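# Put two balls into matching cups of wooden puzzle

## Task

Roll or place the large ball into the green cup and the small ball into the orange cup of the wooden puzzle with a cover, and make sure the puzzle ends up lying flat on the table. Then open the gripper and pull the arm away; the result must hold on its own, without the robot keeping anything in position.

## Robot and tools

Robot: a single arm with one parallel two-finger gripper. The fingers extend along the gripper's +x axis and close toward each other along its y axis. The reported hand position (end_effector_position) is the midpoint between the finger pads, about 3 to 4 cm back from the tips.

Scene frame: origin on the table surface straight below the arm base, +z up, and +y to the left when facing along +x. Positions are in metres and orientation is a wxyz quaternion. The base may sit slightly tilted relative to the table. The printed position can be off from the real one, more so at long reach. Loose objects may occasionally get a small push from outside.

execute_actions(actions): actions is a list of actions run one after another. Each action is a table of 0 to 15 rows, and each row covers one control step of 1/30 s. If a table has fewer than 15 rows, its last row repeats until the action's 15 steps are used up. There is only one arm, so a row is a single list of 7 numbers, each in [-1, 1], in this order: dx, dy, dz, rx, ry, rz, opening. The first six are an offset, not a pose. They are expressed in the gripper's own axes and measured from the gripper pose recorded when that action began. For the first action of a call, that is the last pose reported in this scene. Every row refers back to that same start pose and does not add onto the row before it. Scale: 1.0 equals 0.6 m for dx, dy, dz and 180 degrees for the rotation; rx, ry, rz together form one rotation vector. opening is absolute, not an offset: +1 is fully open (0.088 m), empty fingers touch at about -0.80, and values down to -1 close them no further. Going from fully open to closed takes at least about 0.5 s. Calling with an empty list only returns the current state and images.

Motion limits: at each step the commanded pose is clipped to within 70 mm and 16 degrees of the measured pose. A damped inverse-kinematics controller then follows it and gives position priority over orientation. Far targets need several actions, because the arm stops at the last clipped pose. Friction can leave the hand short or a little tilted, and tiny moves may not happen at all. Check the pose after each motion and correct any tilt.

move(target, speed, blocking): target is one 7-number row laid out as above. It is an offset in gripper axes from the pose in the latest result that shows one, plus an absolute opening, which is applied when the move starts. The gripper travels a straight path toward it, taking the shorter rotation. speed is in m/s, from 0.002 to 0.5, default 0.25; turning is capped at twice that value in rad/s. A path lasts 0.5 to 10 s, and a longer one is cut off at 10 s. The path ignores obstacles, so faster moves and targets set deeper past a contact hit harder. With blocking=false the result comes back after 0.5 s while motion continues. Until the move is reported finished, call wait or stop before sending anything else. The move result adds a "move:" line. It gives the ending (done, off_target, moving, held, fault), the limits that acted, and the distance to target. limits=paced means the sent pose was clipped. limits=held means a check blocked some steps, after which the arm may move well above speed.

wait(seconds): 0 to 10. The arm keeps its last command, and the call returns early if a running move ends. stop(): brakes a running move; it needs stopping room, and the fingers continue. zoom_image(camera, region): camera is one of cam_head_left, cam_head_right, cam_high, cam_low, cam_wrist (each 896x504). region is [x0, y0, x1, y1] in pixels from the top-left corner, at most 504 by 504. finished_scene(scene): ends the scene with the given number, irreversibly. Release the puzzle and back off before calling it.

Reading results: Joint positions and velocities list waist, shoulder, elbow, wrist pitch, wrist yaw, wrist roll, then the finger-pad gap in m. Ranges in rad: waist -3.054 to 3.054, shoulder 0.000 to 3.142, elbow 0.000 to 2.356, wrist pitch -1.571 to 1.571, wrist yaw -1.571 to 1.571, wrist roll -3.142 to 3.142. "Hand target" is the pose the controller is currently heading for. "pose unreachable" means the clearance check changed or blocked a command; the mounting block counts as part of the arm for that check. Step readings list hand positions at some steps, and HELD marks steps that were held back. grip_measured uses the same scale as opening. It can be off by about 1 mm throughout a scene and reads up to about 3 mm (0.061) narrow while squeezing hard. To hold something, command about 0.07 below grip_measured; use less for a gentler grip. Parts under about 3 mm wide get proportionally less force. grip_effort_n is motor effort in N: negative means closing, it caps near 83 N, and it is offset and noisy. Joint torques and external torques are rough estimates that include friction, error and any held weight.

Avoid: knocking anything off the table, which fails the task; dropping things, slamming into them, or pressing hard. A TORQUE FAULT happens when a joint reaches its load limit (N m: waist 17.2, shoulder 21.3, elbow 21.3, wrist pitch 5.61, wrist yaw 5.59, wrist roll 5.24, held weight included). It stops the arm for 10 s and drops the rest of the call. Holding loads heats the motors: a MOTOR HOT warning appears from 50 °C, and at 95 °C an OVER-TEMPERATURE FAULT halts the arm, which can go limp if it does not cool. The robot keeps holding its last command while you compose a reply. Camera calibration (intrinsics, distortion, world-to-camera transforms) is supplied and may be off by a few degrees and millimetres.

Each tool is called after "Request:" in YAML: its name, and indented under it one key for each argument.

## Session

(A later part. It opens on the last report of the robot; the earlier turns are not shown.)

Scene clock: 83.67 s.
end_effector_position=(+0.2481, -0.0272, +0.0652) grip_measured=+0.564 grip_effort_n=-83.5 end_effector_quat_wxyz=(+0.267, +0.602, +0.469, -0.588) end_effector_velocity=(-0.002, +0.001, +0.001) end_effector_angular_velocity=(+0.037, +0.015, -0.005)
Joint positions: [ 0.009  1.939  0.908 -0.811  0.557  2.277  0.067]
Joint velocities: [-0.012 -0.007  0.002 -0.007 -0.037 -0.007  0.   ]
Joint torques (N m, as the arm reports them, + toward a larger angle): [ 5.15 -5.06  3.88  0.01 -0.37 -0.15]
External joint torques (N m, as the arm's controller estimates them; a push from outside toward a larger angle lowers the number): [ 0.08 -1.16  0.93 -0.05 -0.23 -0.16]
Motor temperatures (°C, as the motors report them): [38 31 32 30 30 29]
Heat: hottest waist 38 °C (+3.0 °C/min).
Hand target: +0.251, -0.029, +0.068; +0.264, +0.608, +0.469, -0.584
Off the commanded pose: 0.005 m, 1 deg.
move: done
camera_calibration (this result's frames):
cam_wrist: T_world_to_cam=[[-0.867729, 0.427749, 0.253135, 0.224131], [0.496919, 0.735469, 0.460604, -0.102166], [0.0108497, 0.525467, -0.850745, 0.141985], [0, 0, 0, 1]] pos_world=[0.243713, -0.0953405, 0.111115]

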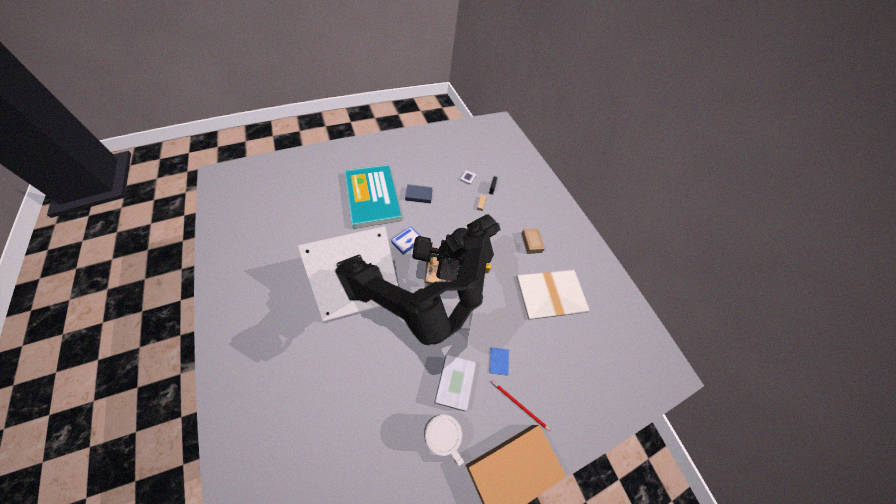

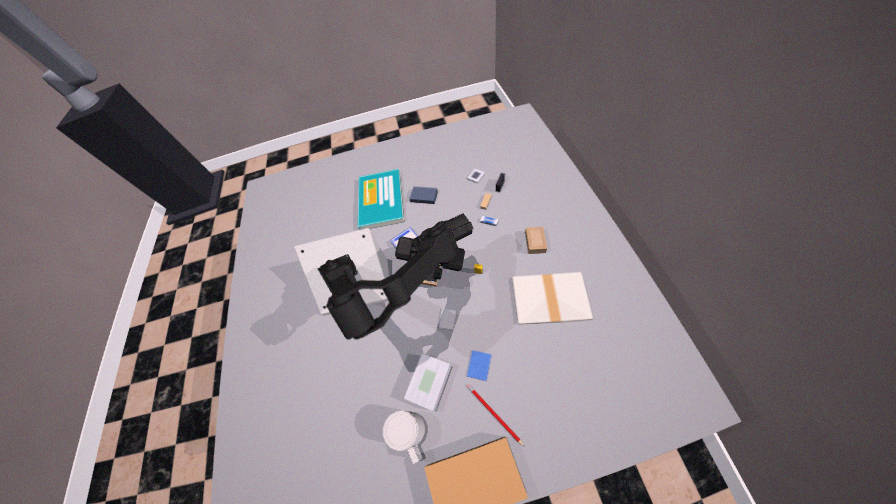

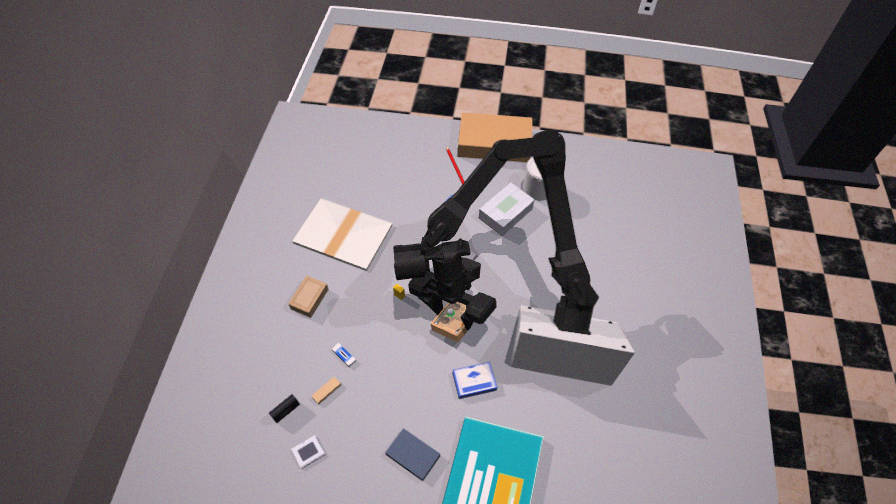

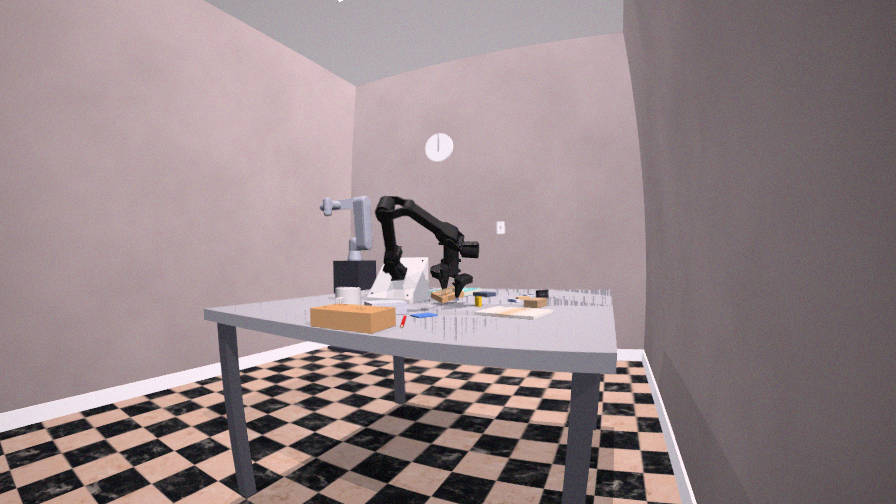

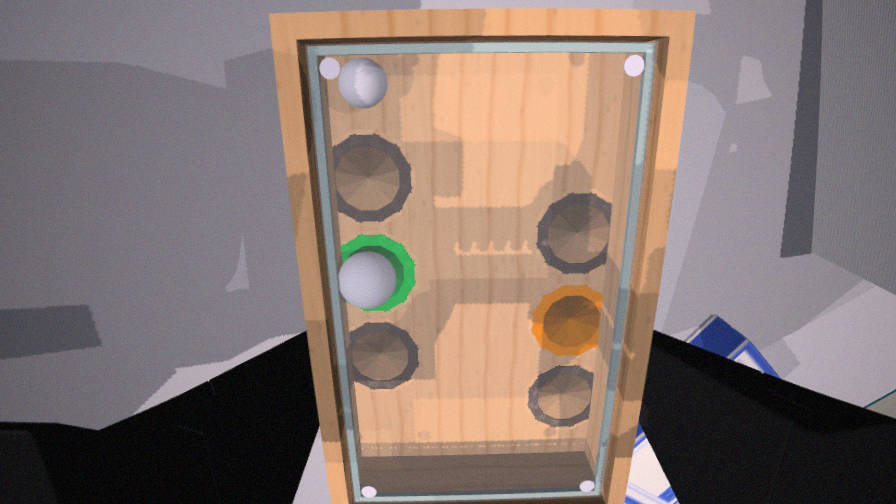

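Request:
move:
  target: [-0.004, 0, 0, 0, -0.033, 0.0983, 0.5]
  speed: 0.15

Request:
wait:
  seconds: 1.5

Scene clock: 85.53 s.
end_effector_position=(+0.2481, -0.0273, +0.0655) grip_measured=+0.564 grip_effort_n=-83.5 end_effector_quat_wxyz=(+0.375, +0.633, +0.362, -0.572) end_effector_velocity=(-0.002, -0.000, -0.001) end_effector_angular_velocity=(-0.008, -0.002, +0.010)
Joint positions: [ 0.133  1.901  0.737 -0.579  0.804  2.305  0.067]
Joint velocities: [ 0.002 -0.002 -0.012  0.007  0.007 -0.007 -0.   ]
Joint torques (N m, as the arm reports them, + toward a larger angle): [ 5.29 -4.53  2.86  0.62  0.24  0.16]
External joint torques (N m, as the arm's controller estimates them; a push from outside toward a larger angle lowers the number): [ 0.71 -1.16 -0.36  0.33  0.19  0.16]
Motor temperatures (°C, as the motors report them): [38 31 32 30 30 29]
Heat: hottest waist 38 °C (+3.0 °C/min).
Hand target: +0.249, -0.028, +0.068; +0.377, +0.637, +0.357, -0.570
Off the commanded pose: 0.002 m, 1 deg.
move: done
camera_calibration (this result's frames):
cam_wrist: T_world_to_cam=[[-0.880656, 0.472064, -0.0400023, 0.247723], [0.422906, 0.821383, 0.382727, -0.07642], [0.213529, 0.320134, -0.922995, 0.0912205], [0, 0, 0, 1]] pos_world=[0.230999, -0.0833736, 0.123354]

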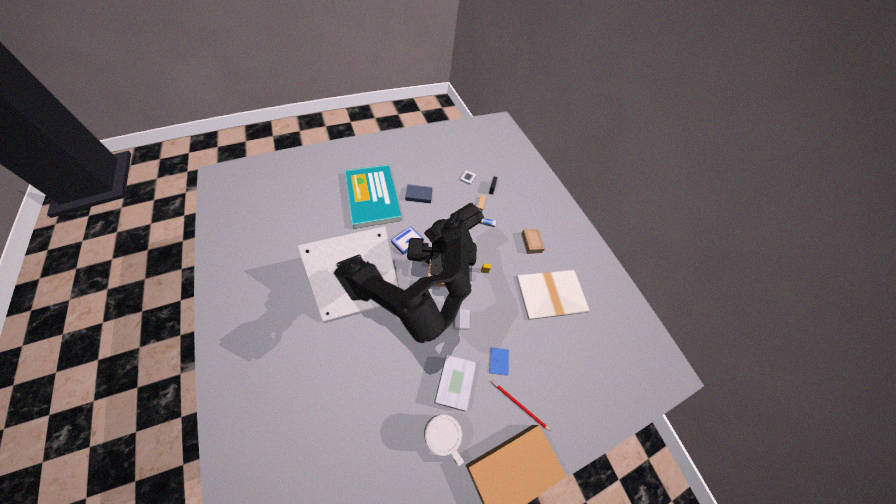

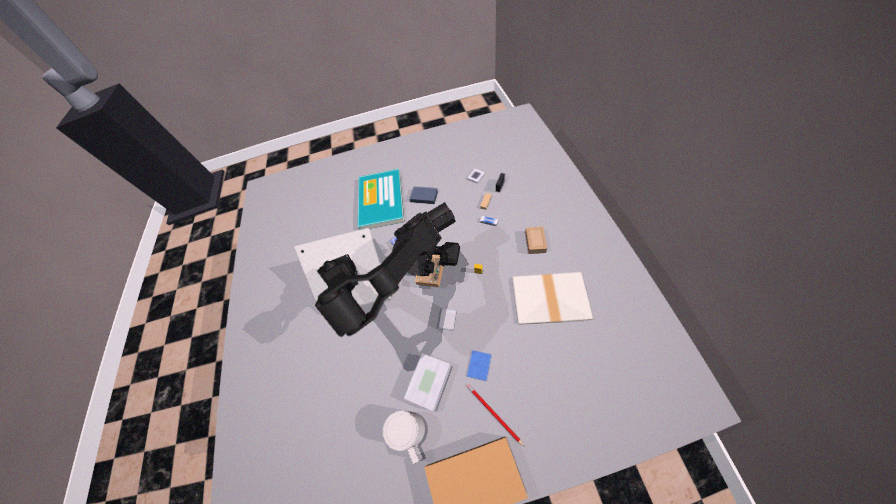

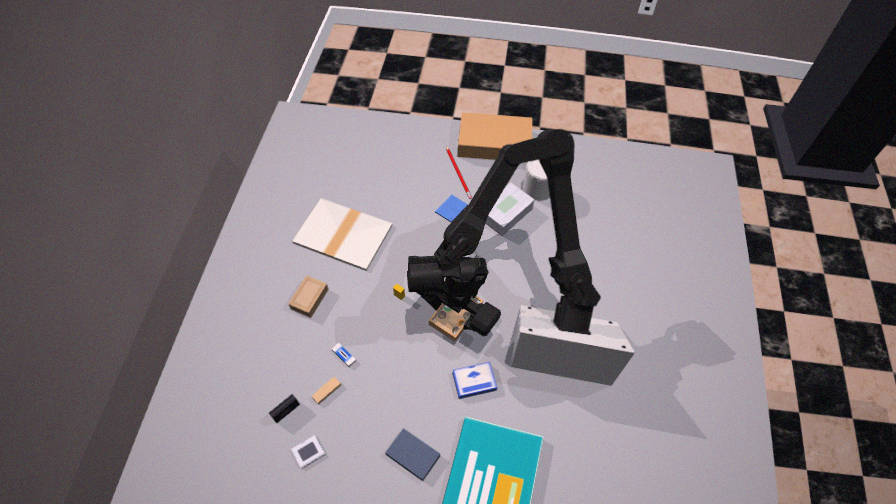

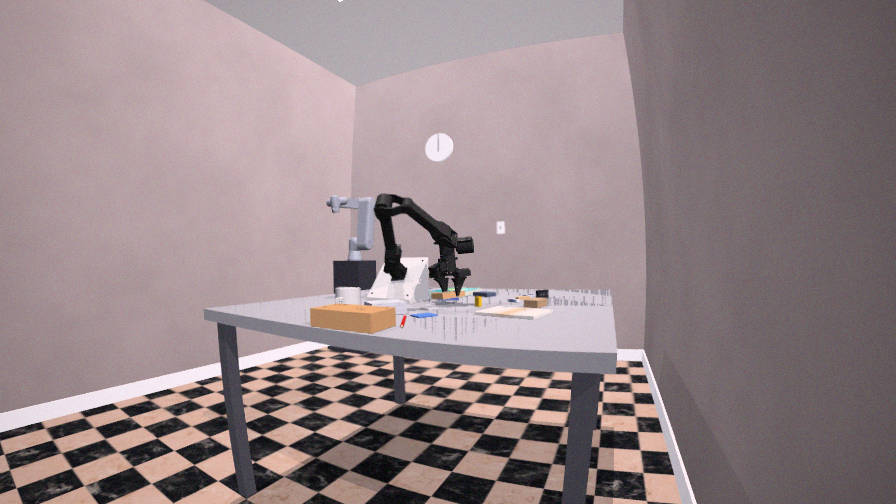

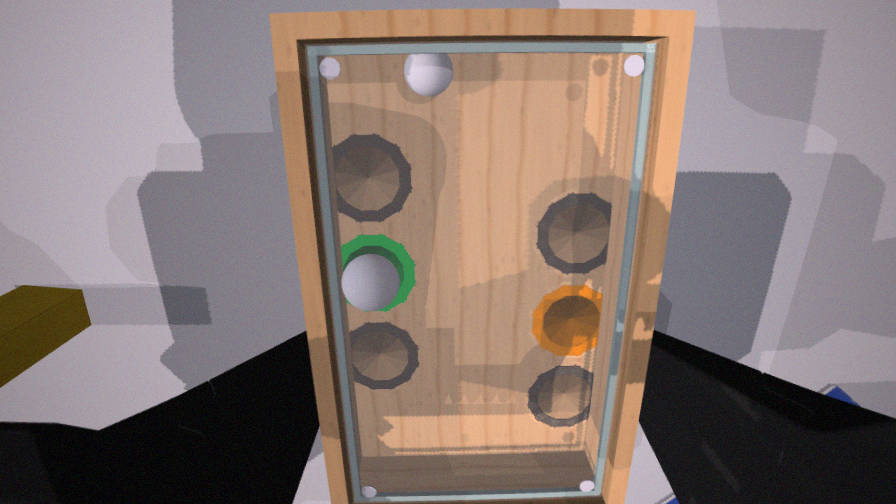

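Scene clock: 87.03 s.
end_effector_position=(+0.2480, -0.0273, +0.0655) grip_measured=+0.564 grip_effort_n=-83.5 end_effector_quat_wxyz=(+0.376, +0.633, +0.361, -0.572) end_effector_velocity=(-0.005, +0.002, -0.001) end_effector_angular_velocity=(+0.016, +0.015, +0.031)
Joint positions: [ 0.133  1.901  0.736 -0.577  0.806  2.305  0.067]
Joint velocities: [-0.002 -0.002 -0.007 -0.007 -0.022 -0.022  0.   ]
Joint torques (N m, as the arm reports them, + toward a larger angle): [ 5.33 -4.53  2.85  0.62  0.26  0.15]
External joint torques (N m, as the arm's controller estimates them; a push from outside toward a larger angle lowers the number): [ 0.76 -1.15 -0.37  0.32  0.22  0.16]
Motor temperatures (°C, as the motors report them): [38 31 32 30 30 29]
Heat: hottest waist 38 °C (+3.0 °C/min).
Hand target: +0.248, -0.028, +0.068; +0.377, +0.637, +0.357, -0.570
Off the commanded pose: 0.002 m, 1 deg.
wait: 1.50 s; at rest by 0.17 s
camera_calibration (this result's frames):
cam_wrist: T_world_to_cam=[[-0.880511, 0.47217, -0.0419079, 0.247739], [0.422497, 0.821809, 0.382264, -0.0762365], [0.214934, 0.318882, -0.923102, 0.0908571], [0, 0, 0, 1]] pos_world=[0.230818, -0.0832955, 0.123395]

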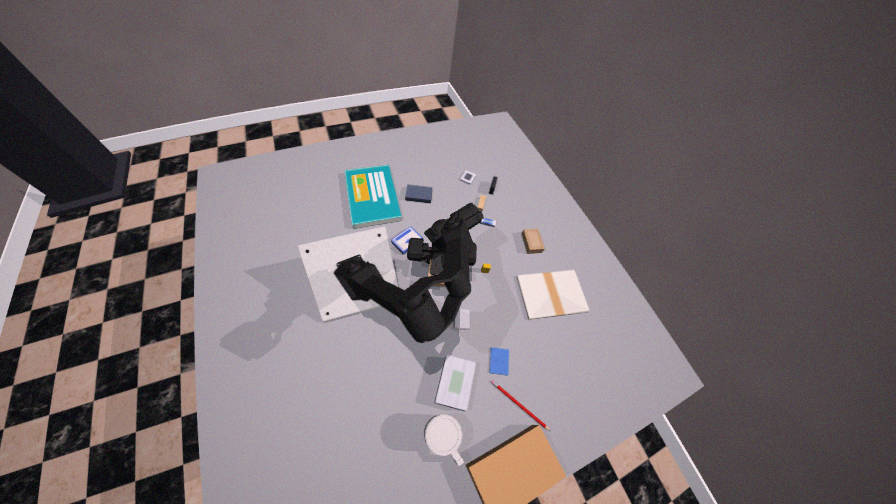

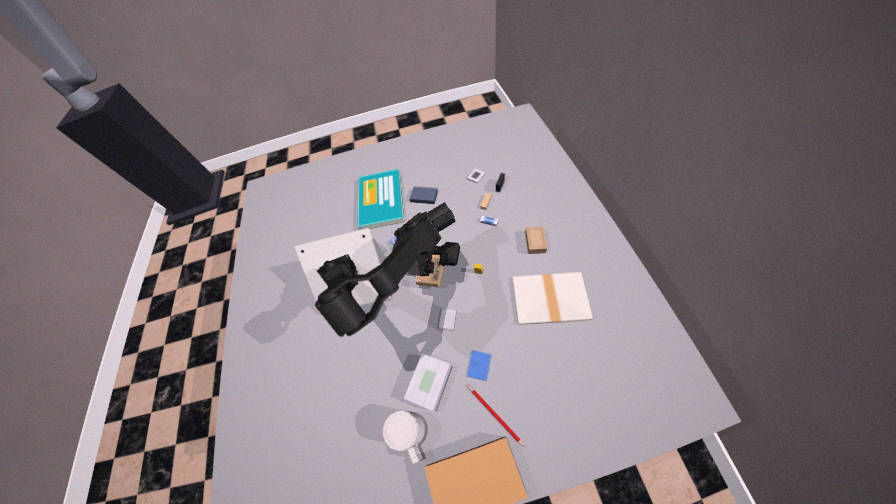

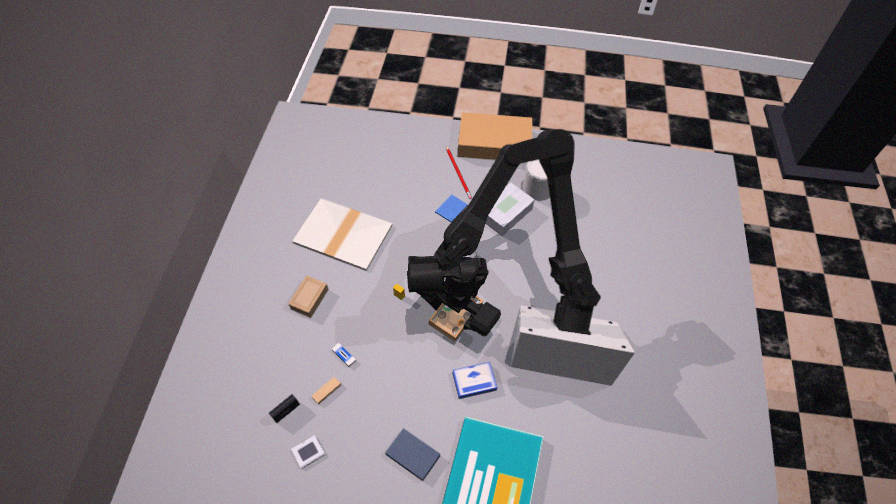

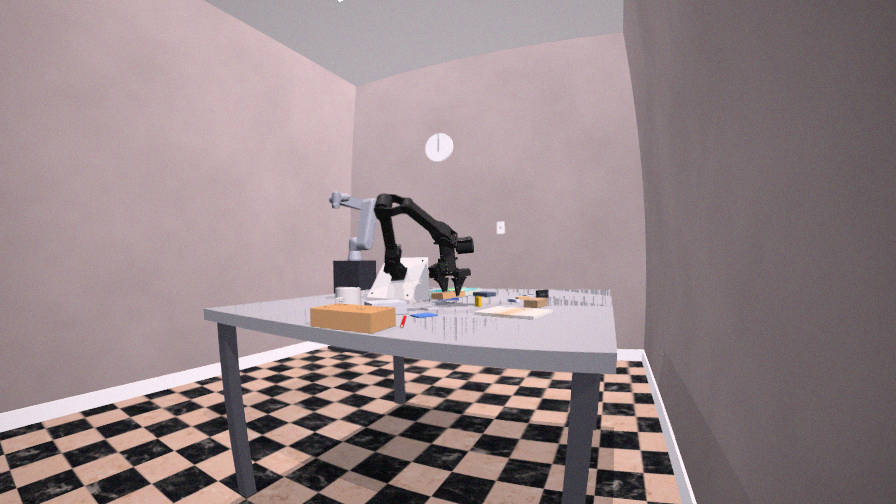

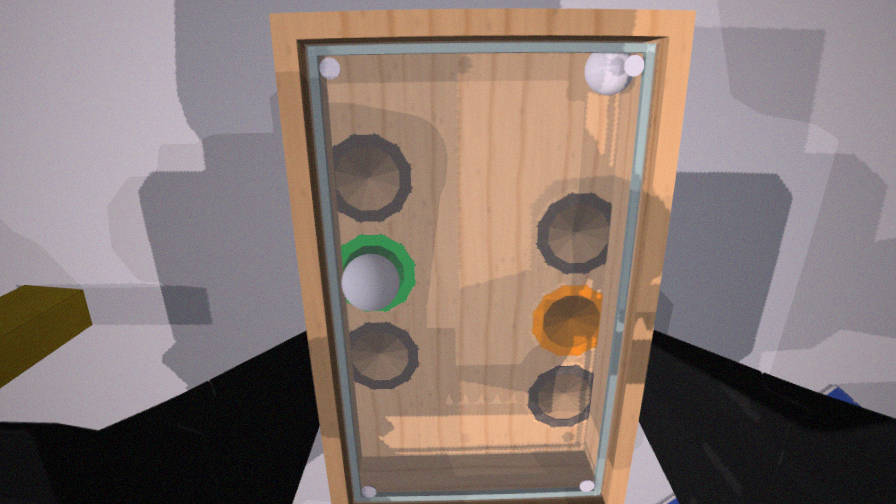

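Request:
execute_actions:
  actions:
    - [[0,0,0,0,-0.0083,0.003,0.5],[0,0,0,0,-0.0189,0.003,0.5],[0,0,0,0,-0.0269,0.003,0.5],[0,0,0,0,-0.0318,0.003,0.5],[0,0,0,0,-0.0344,0.003,0.5],[0,0,0,0,-0.0344,0.003,0.5],[0,0,0,0,-0.0318,0.003,0.5],[0,0,0,0,-0.0269,0.003,0.5],[0,0,0,0,-0.0202,0.003,0.5],[0,0,0,0,-0.0122,0.003,0.5],[0,0,0,0,-0.0081,0.003,0.5]]

Request:
wait:
  seconds: 0.25

Scene clock: 88.67 s.
end_effector_position=(+0.2487, -0.0271, +0.0651) grip_measured=+0.564 grip_effort_n=-83.5 end_effector_quat_wxyz=(+0.387, +0.623, +0.349, -0.584) end_effector_velocity=(+0.002, -0.004, +0.002) end_effector_angular_velocity=(+0.090, -0.041, +0.004)
Joint positions: [ 0.149  1.941  0.759 -0.61   0.842  2.352  0.067]
Joint velocities: [-0.037 -0.1   -0.056  0.095 -0.066 -0.125 -0.   ]
Joint torques (N m, as the arm reports them, + toward a larger angle): [ 4.67 -4.43  2.72  0.56 -0.08 -0.16]
External joint torques (N m, as the arm's controller estimates them; a push from outside toward a larger angle lowers the number): [ 0.02 -1.12 -0.4   0.3  -0.14 -0.15]
Motor temperatures (°C, as the motors report them): [38 31 32 30 30 29]
Heat: hottest waist 38 °C (+3.0 °C/min).
Hand target: +0.248, -0.027, +0.066; +0.383, +0.628, +0.353, -0.578
Off the commanded pose: 0.001 m, 1 deg.
Step readings (end_effector_position):
0: (+0.2480, -0.0273, +0.0655)
1: (+0.2480, -0.0276, +0.0655)
2: (+0.2479, -0.0282, +0.0654)
4: (+0.2469, -0.0293, +0.0651)
8: (+0.2454, -0.0275, +0.0639)
15: end_effector_position above
camera_calibration (this result's frames):
cam_wrist: T_world_to_cam=[[-0.879218, 0.473421, -0.0533634, 0.248669], [0.42954, 0.836168, 0.341055, -0.0753039], [0.206083, 0.27694, -0.938528, 0.0923214], [0, 0, 0, 1]] pos_world=[0.231955, -0.0803259, 0.125599]

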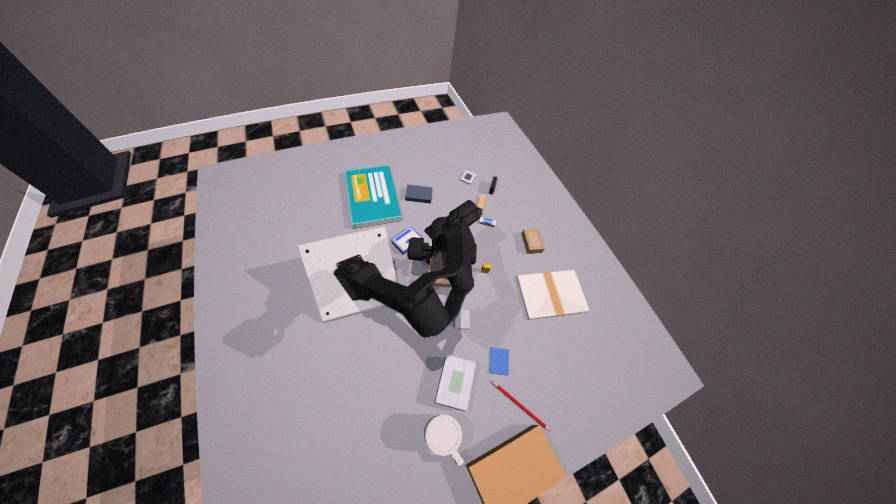

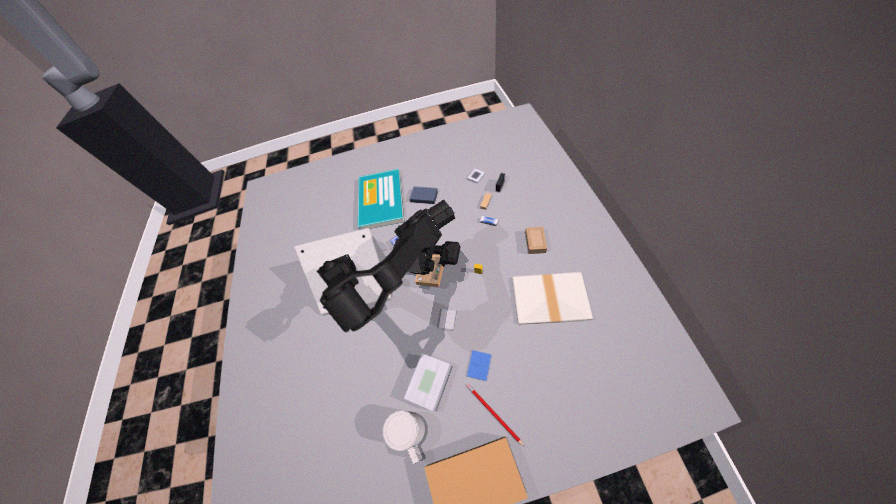

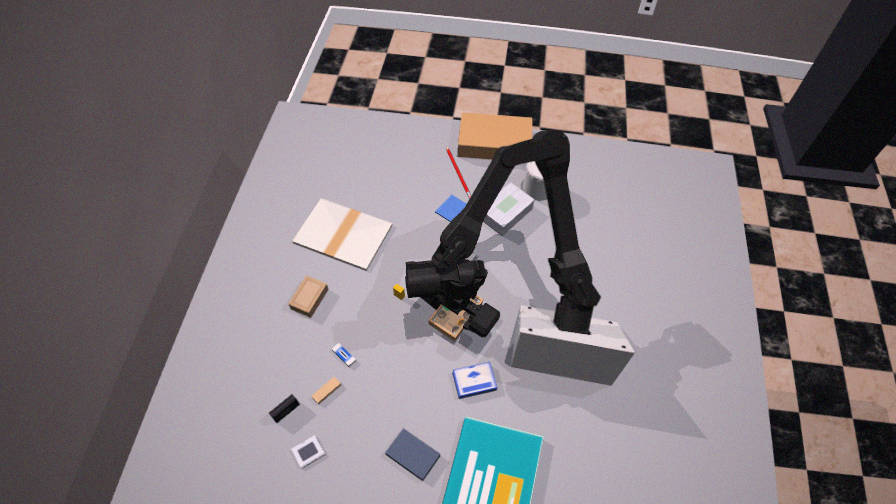

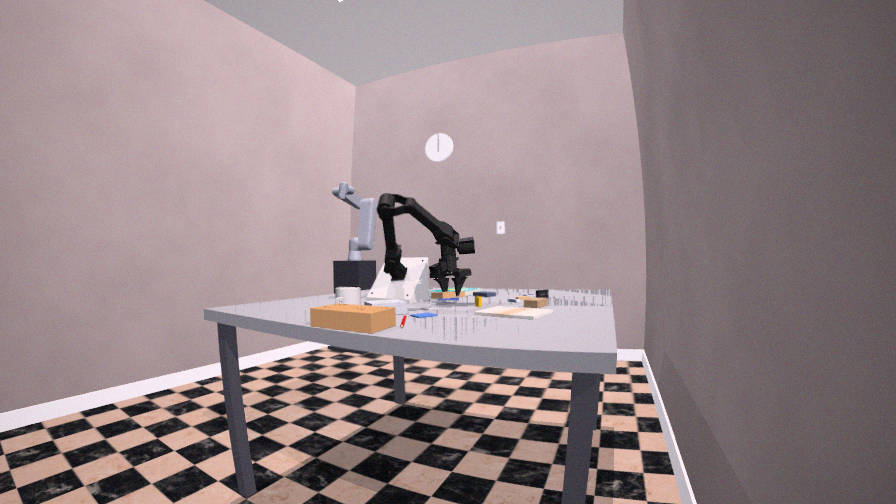

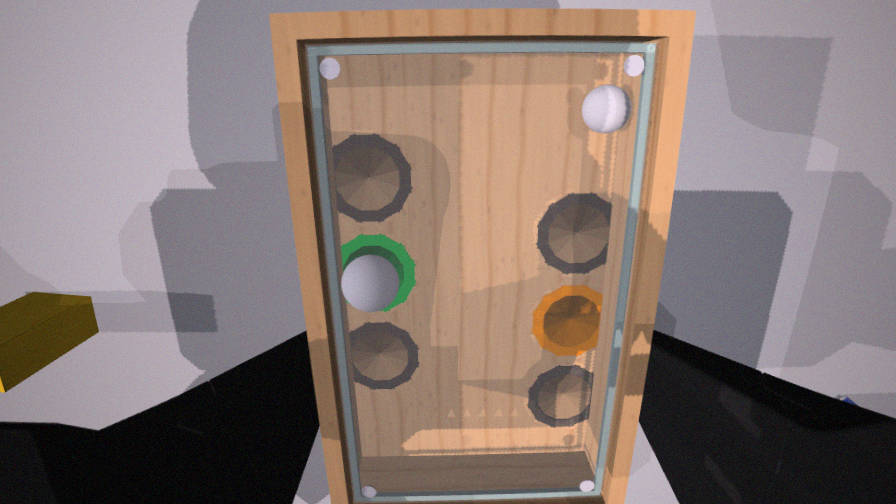

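Scene clock: 88.93 s.
end_effector_position=(+0.2483, -0.0268, +0.0648) grip_measured=+0.564 grip_effort_n=-83.5 end_effector_quat_wxyz=(+0.385, +0.625, +0.352, -0.581) end_effector_velocity=(-0.001, +0.000, -0.000) end_effector_angular_velocity=(+0.007, -0.001, +0.016)
Joint positions: [ 0.145  1.932  0.751 -0.598  0.835  2.339  0.067]
Joint velocities: [-0.002 -0.007 -0.007  0.007 -0.007 -0.022 -0.   ]
Joint torques (N m, as the arm reports them, + toward a larger angle): [ 4.65 -4.62  2.85  0.58 -0.09 -0.18]
External joint torques (N m, as the arm's controller estimates them; a push from outside toward a larger angle lowers the number): [-0.02 -1.17 -0.39  0.3  -0.16 -0.18]
Motor temperatures (°C, as the motors report them): [38 31 32 30 30 29]
Heat: hottest waist 38 °C (+2.0 °C/min).
Hand target: +0.248, -0.027, +0.066; +0.383, +0.628, +0.353, -0.579
Off the commanded pose: 0.001 m, 1 deg.
wait: 0.27 s; at rest by 0.20 s
camera_calibration (this result's frames):
cam_wrist: T_world_to_cam=[[-0.880062, 0.472046, -0.0516034, 0.248273], [0.426663, 0.833762, 0.350429, -0.0751643], [0.208443, 0.286382, -0.935167, 0.0914617], [0, 0, 0, 1]] pos_world=[0.231501, -0.08072, 0.124683]

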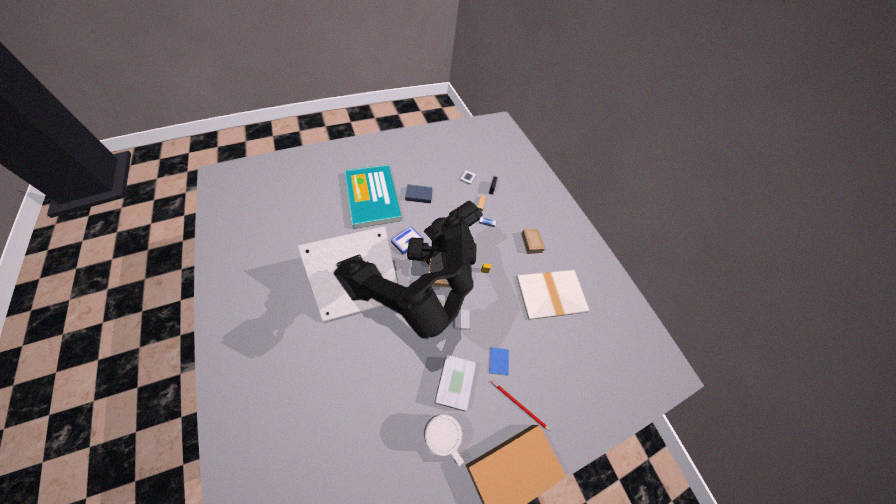

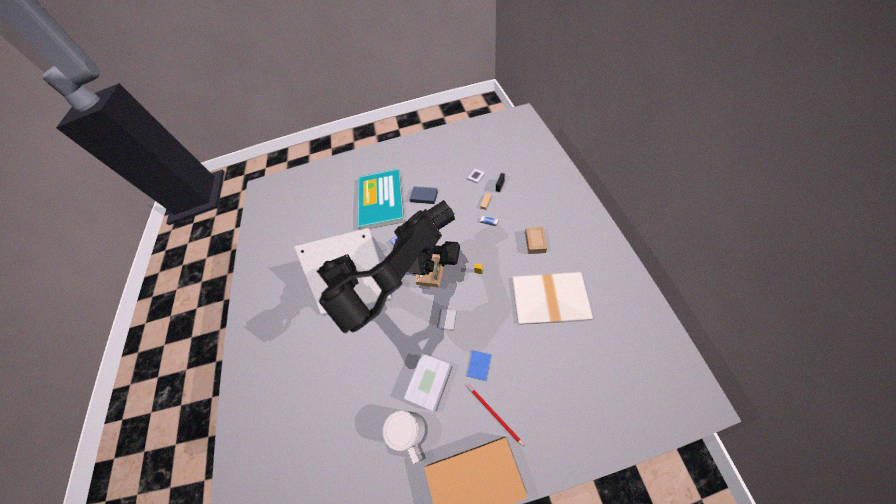

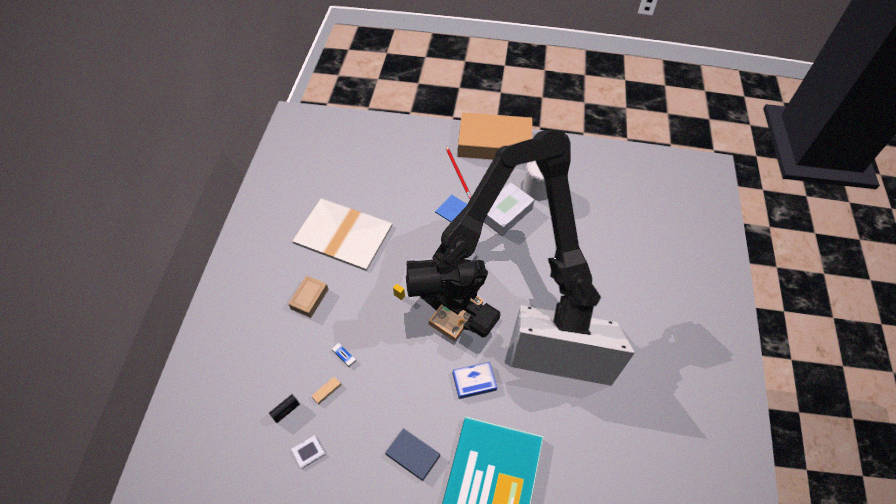

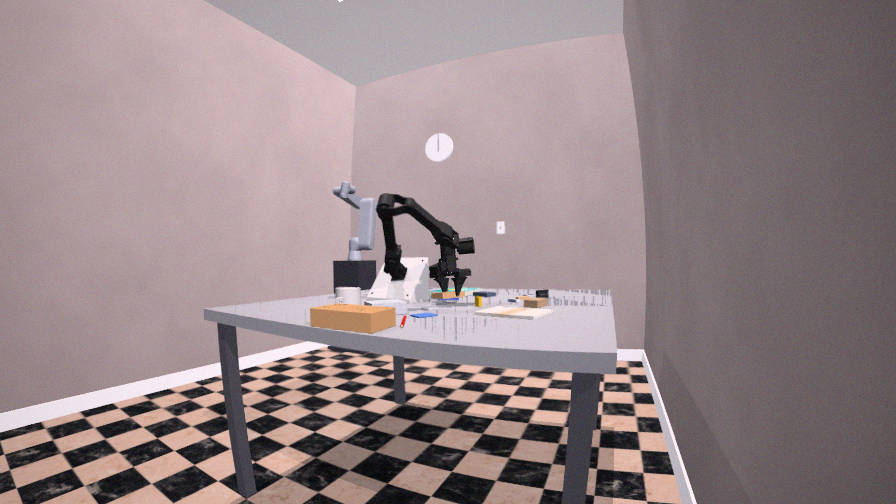

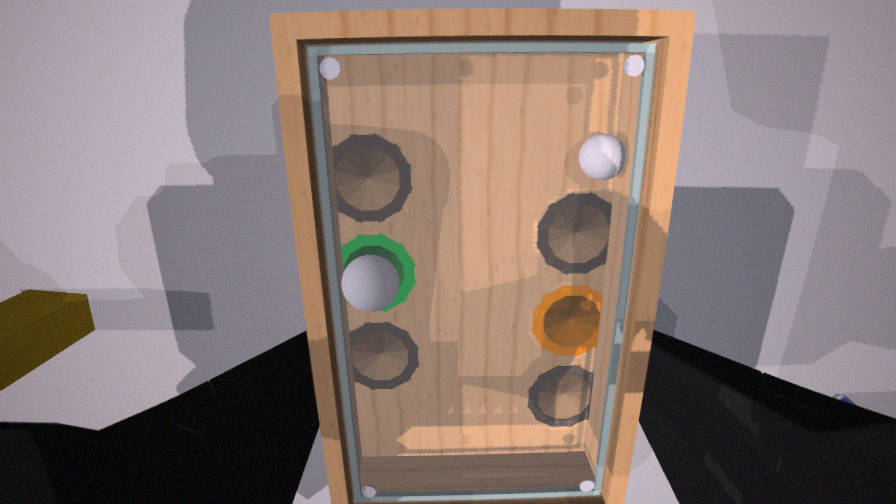

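Request:
execute_actions:
  actions:
    - [[0,0,0,0,0.008,0,0.5],[0,0,0,0,0.008,0,0.5],[0,0,0,0,0.008,0,0.5],[0,0,0,0,0.008,0,0.5],[0,0,0,0,0.002,0,0.5]]

Scene clock: 89.50 s.
end_effector_position=(+0.2477, -0.0268, +0.0642) grip_measured=+0.564 grip_effort_n=-83.5 end_effector_quat_wxyz=(+0.383, +0.627, +0.355, -0.578) end_effector_velocity=(-0.000, -0.000, -0.001) end_effector_angular_velocity=(+0.009, +0.003, -0.002)
Joint positions: [ 0.141  1.924  0.744 -0.588  0.827  2.326  0.067]
Joint velocities: [-0.007 -0.002 -0.002  0.007 -0.007 -0.007 -0.   ]
Joint torques (N m, as the arm reports them, + toward a larger angle): [ 4.93 -3.26  3.66  0.24  0.24  0.16]
External joint torques (N m, as the arm's controller estimates them; a push from outside toward a larger angle lowers the number): [ 0.35  0.16  0.45 -0.03  0.18  0.17]
Motor temperatures (°C, as the motors report them): [38 31 32 30 30 29]
Heat: hottest waist 38 °C (+2.0 °C/min).
Hand target: +0.248, -0.027, +0.065; +0.384, +0.627, +0.353, -0.579
Off the commanded pose: 0.001 m, 0 deg.
Step readings (end_effector_position):
0: (+0.2483, -0.0268, +0.0648)
1: (+0.2485, -0.0267, +0.0648)
2: (+0.2486, -0.0264, +0.0646)
4: (+0.2485, -0.0265, +0.0644)
8: (+0.2483, -0.0266, +0.0643)
15: end_effector_position above
camera_calibration (this result's frames):
cam_wrist: T_world_to_cam=[[-0.881327, 0.470045, -0.0481704, 0.247693], [0.423908, 0.831593, 0.358824, -0.0746336], [0.208722, 0.295822, -0.932161, 0.0910409], [0, 0, 0, 1]] pos_world=[0.230934, -0.0812941, 0.123577]

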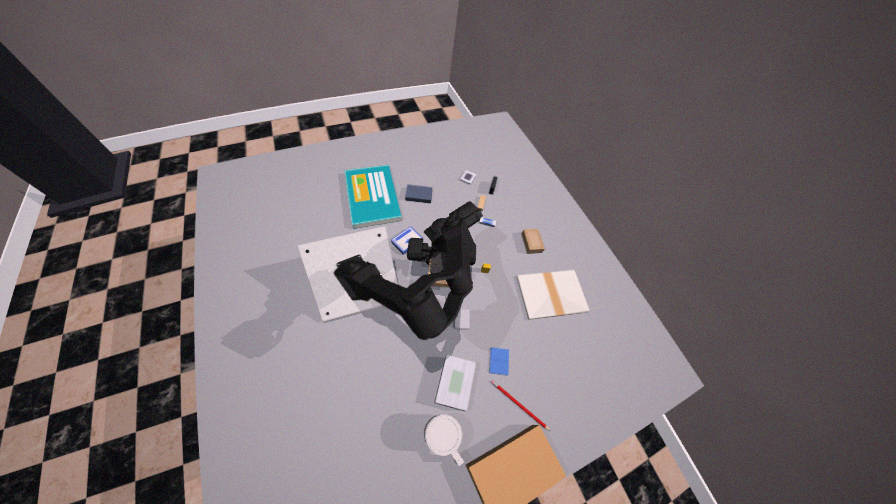

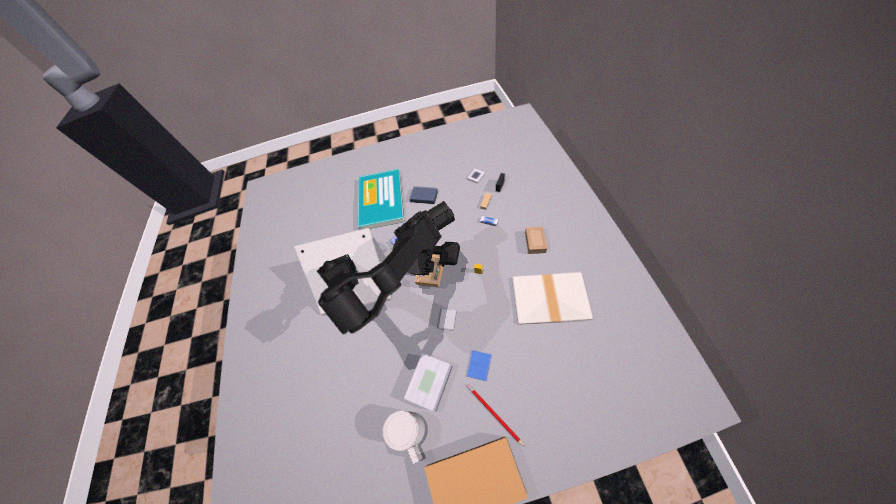

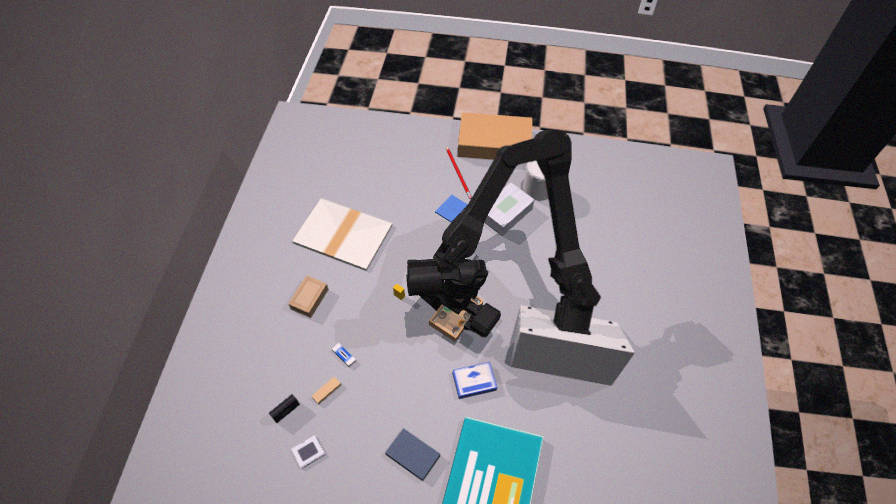

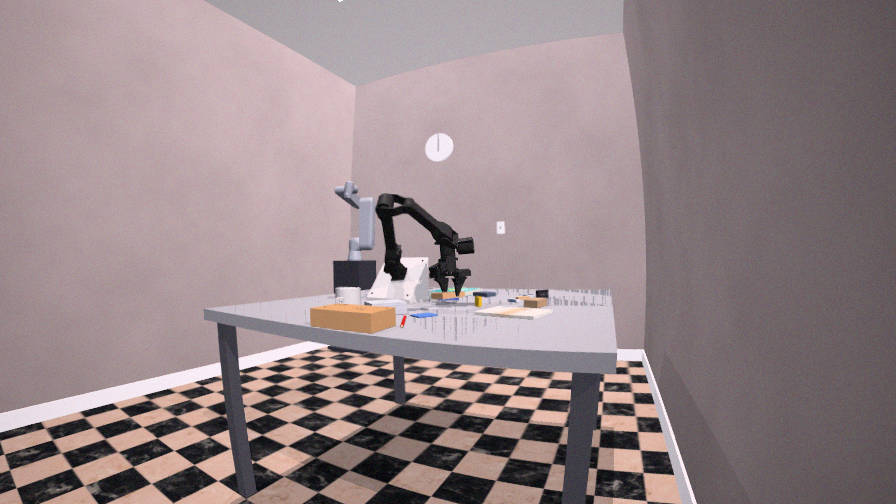

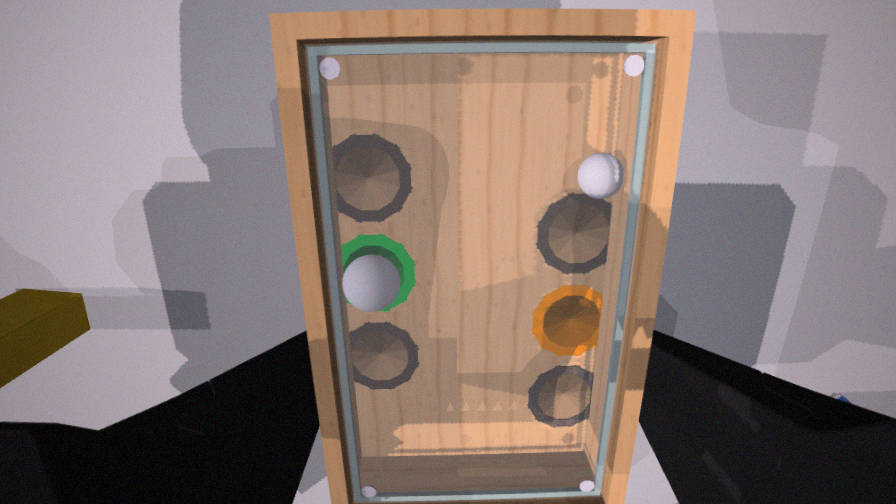

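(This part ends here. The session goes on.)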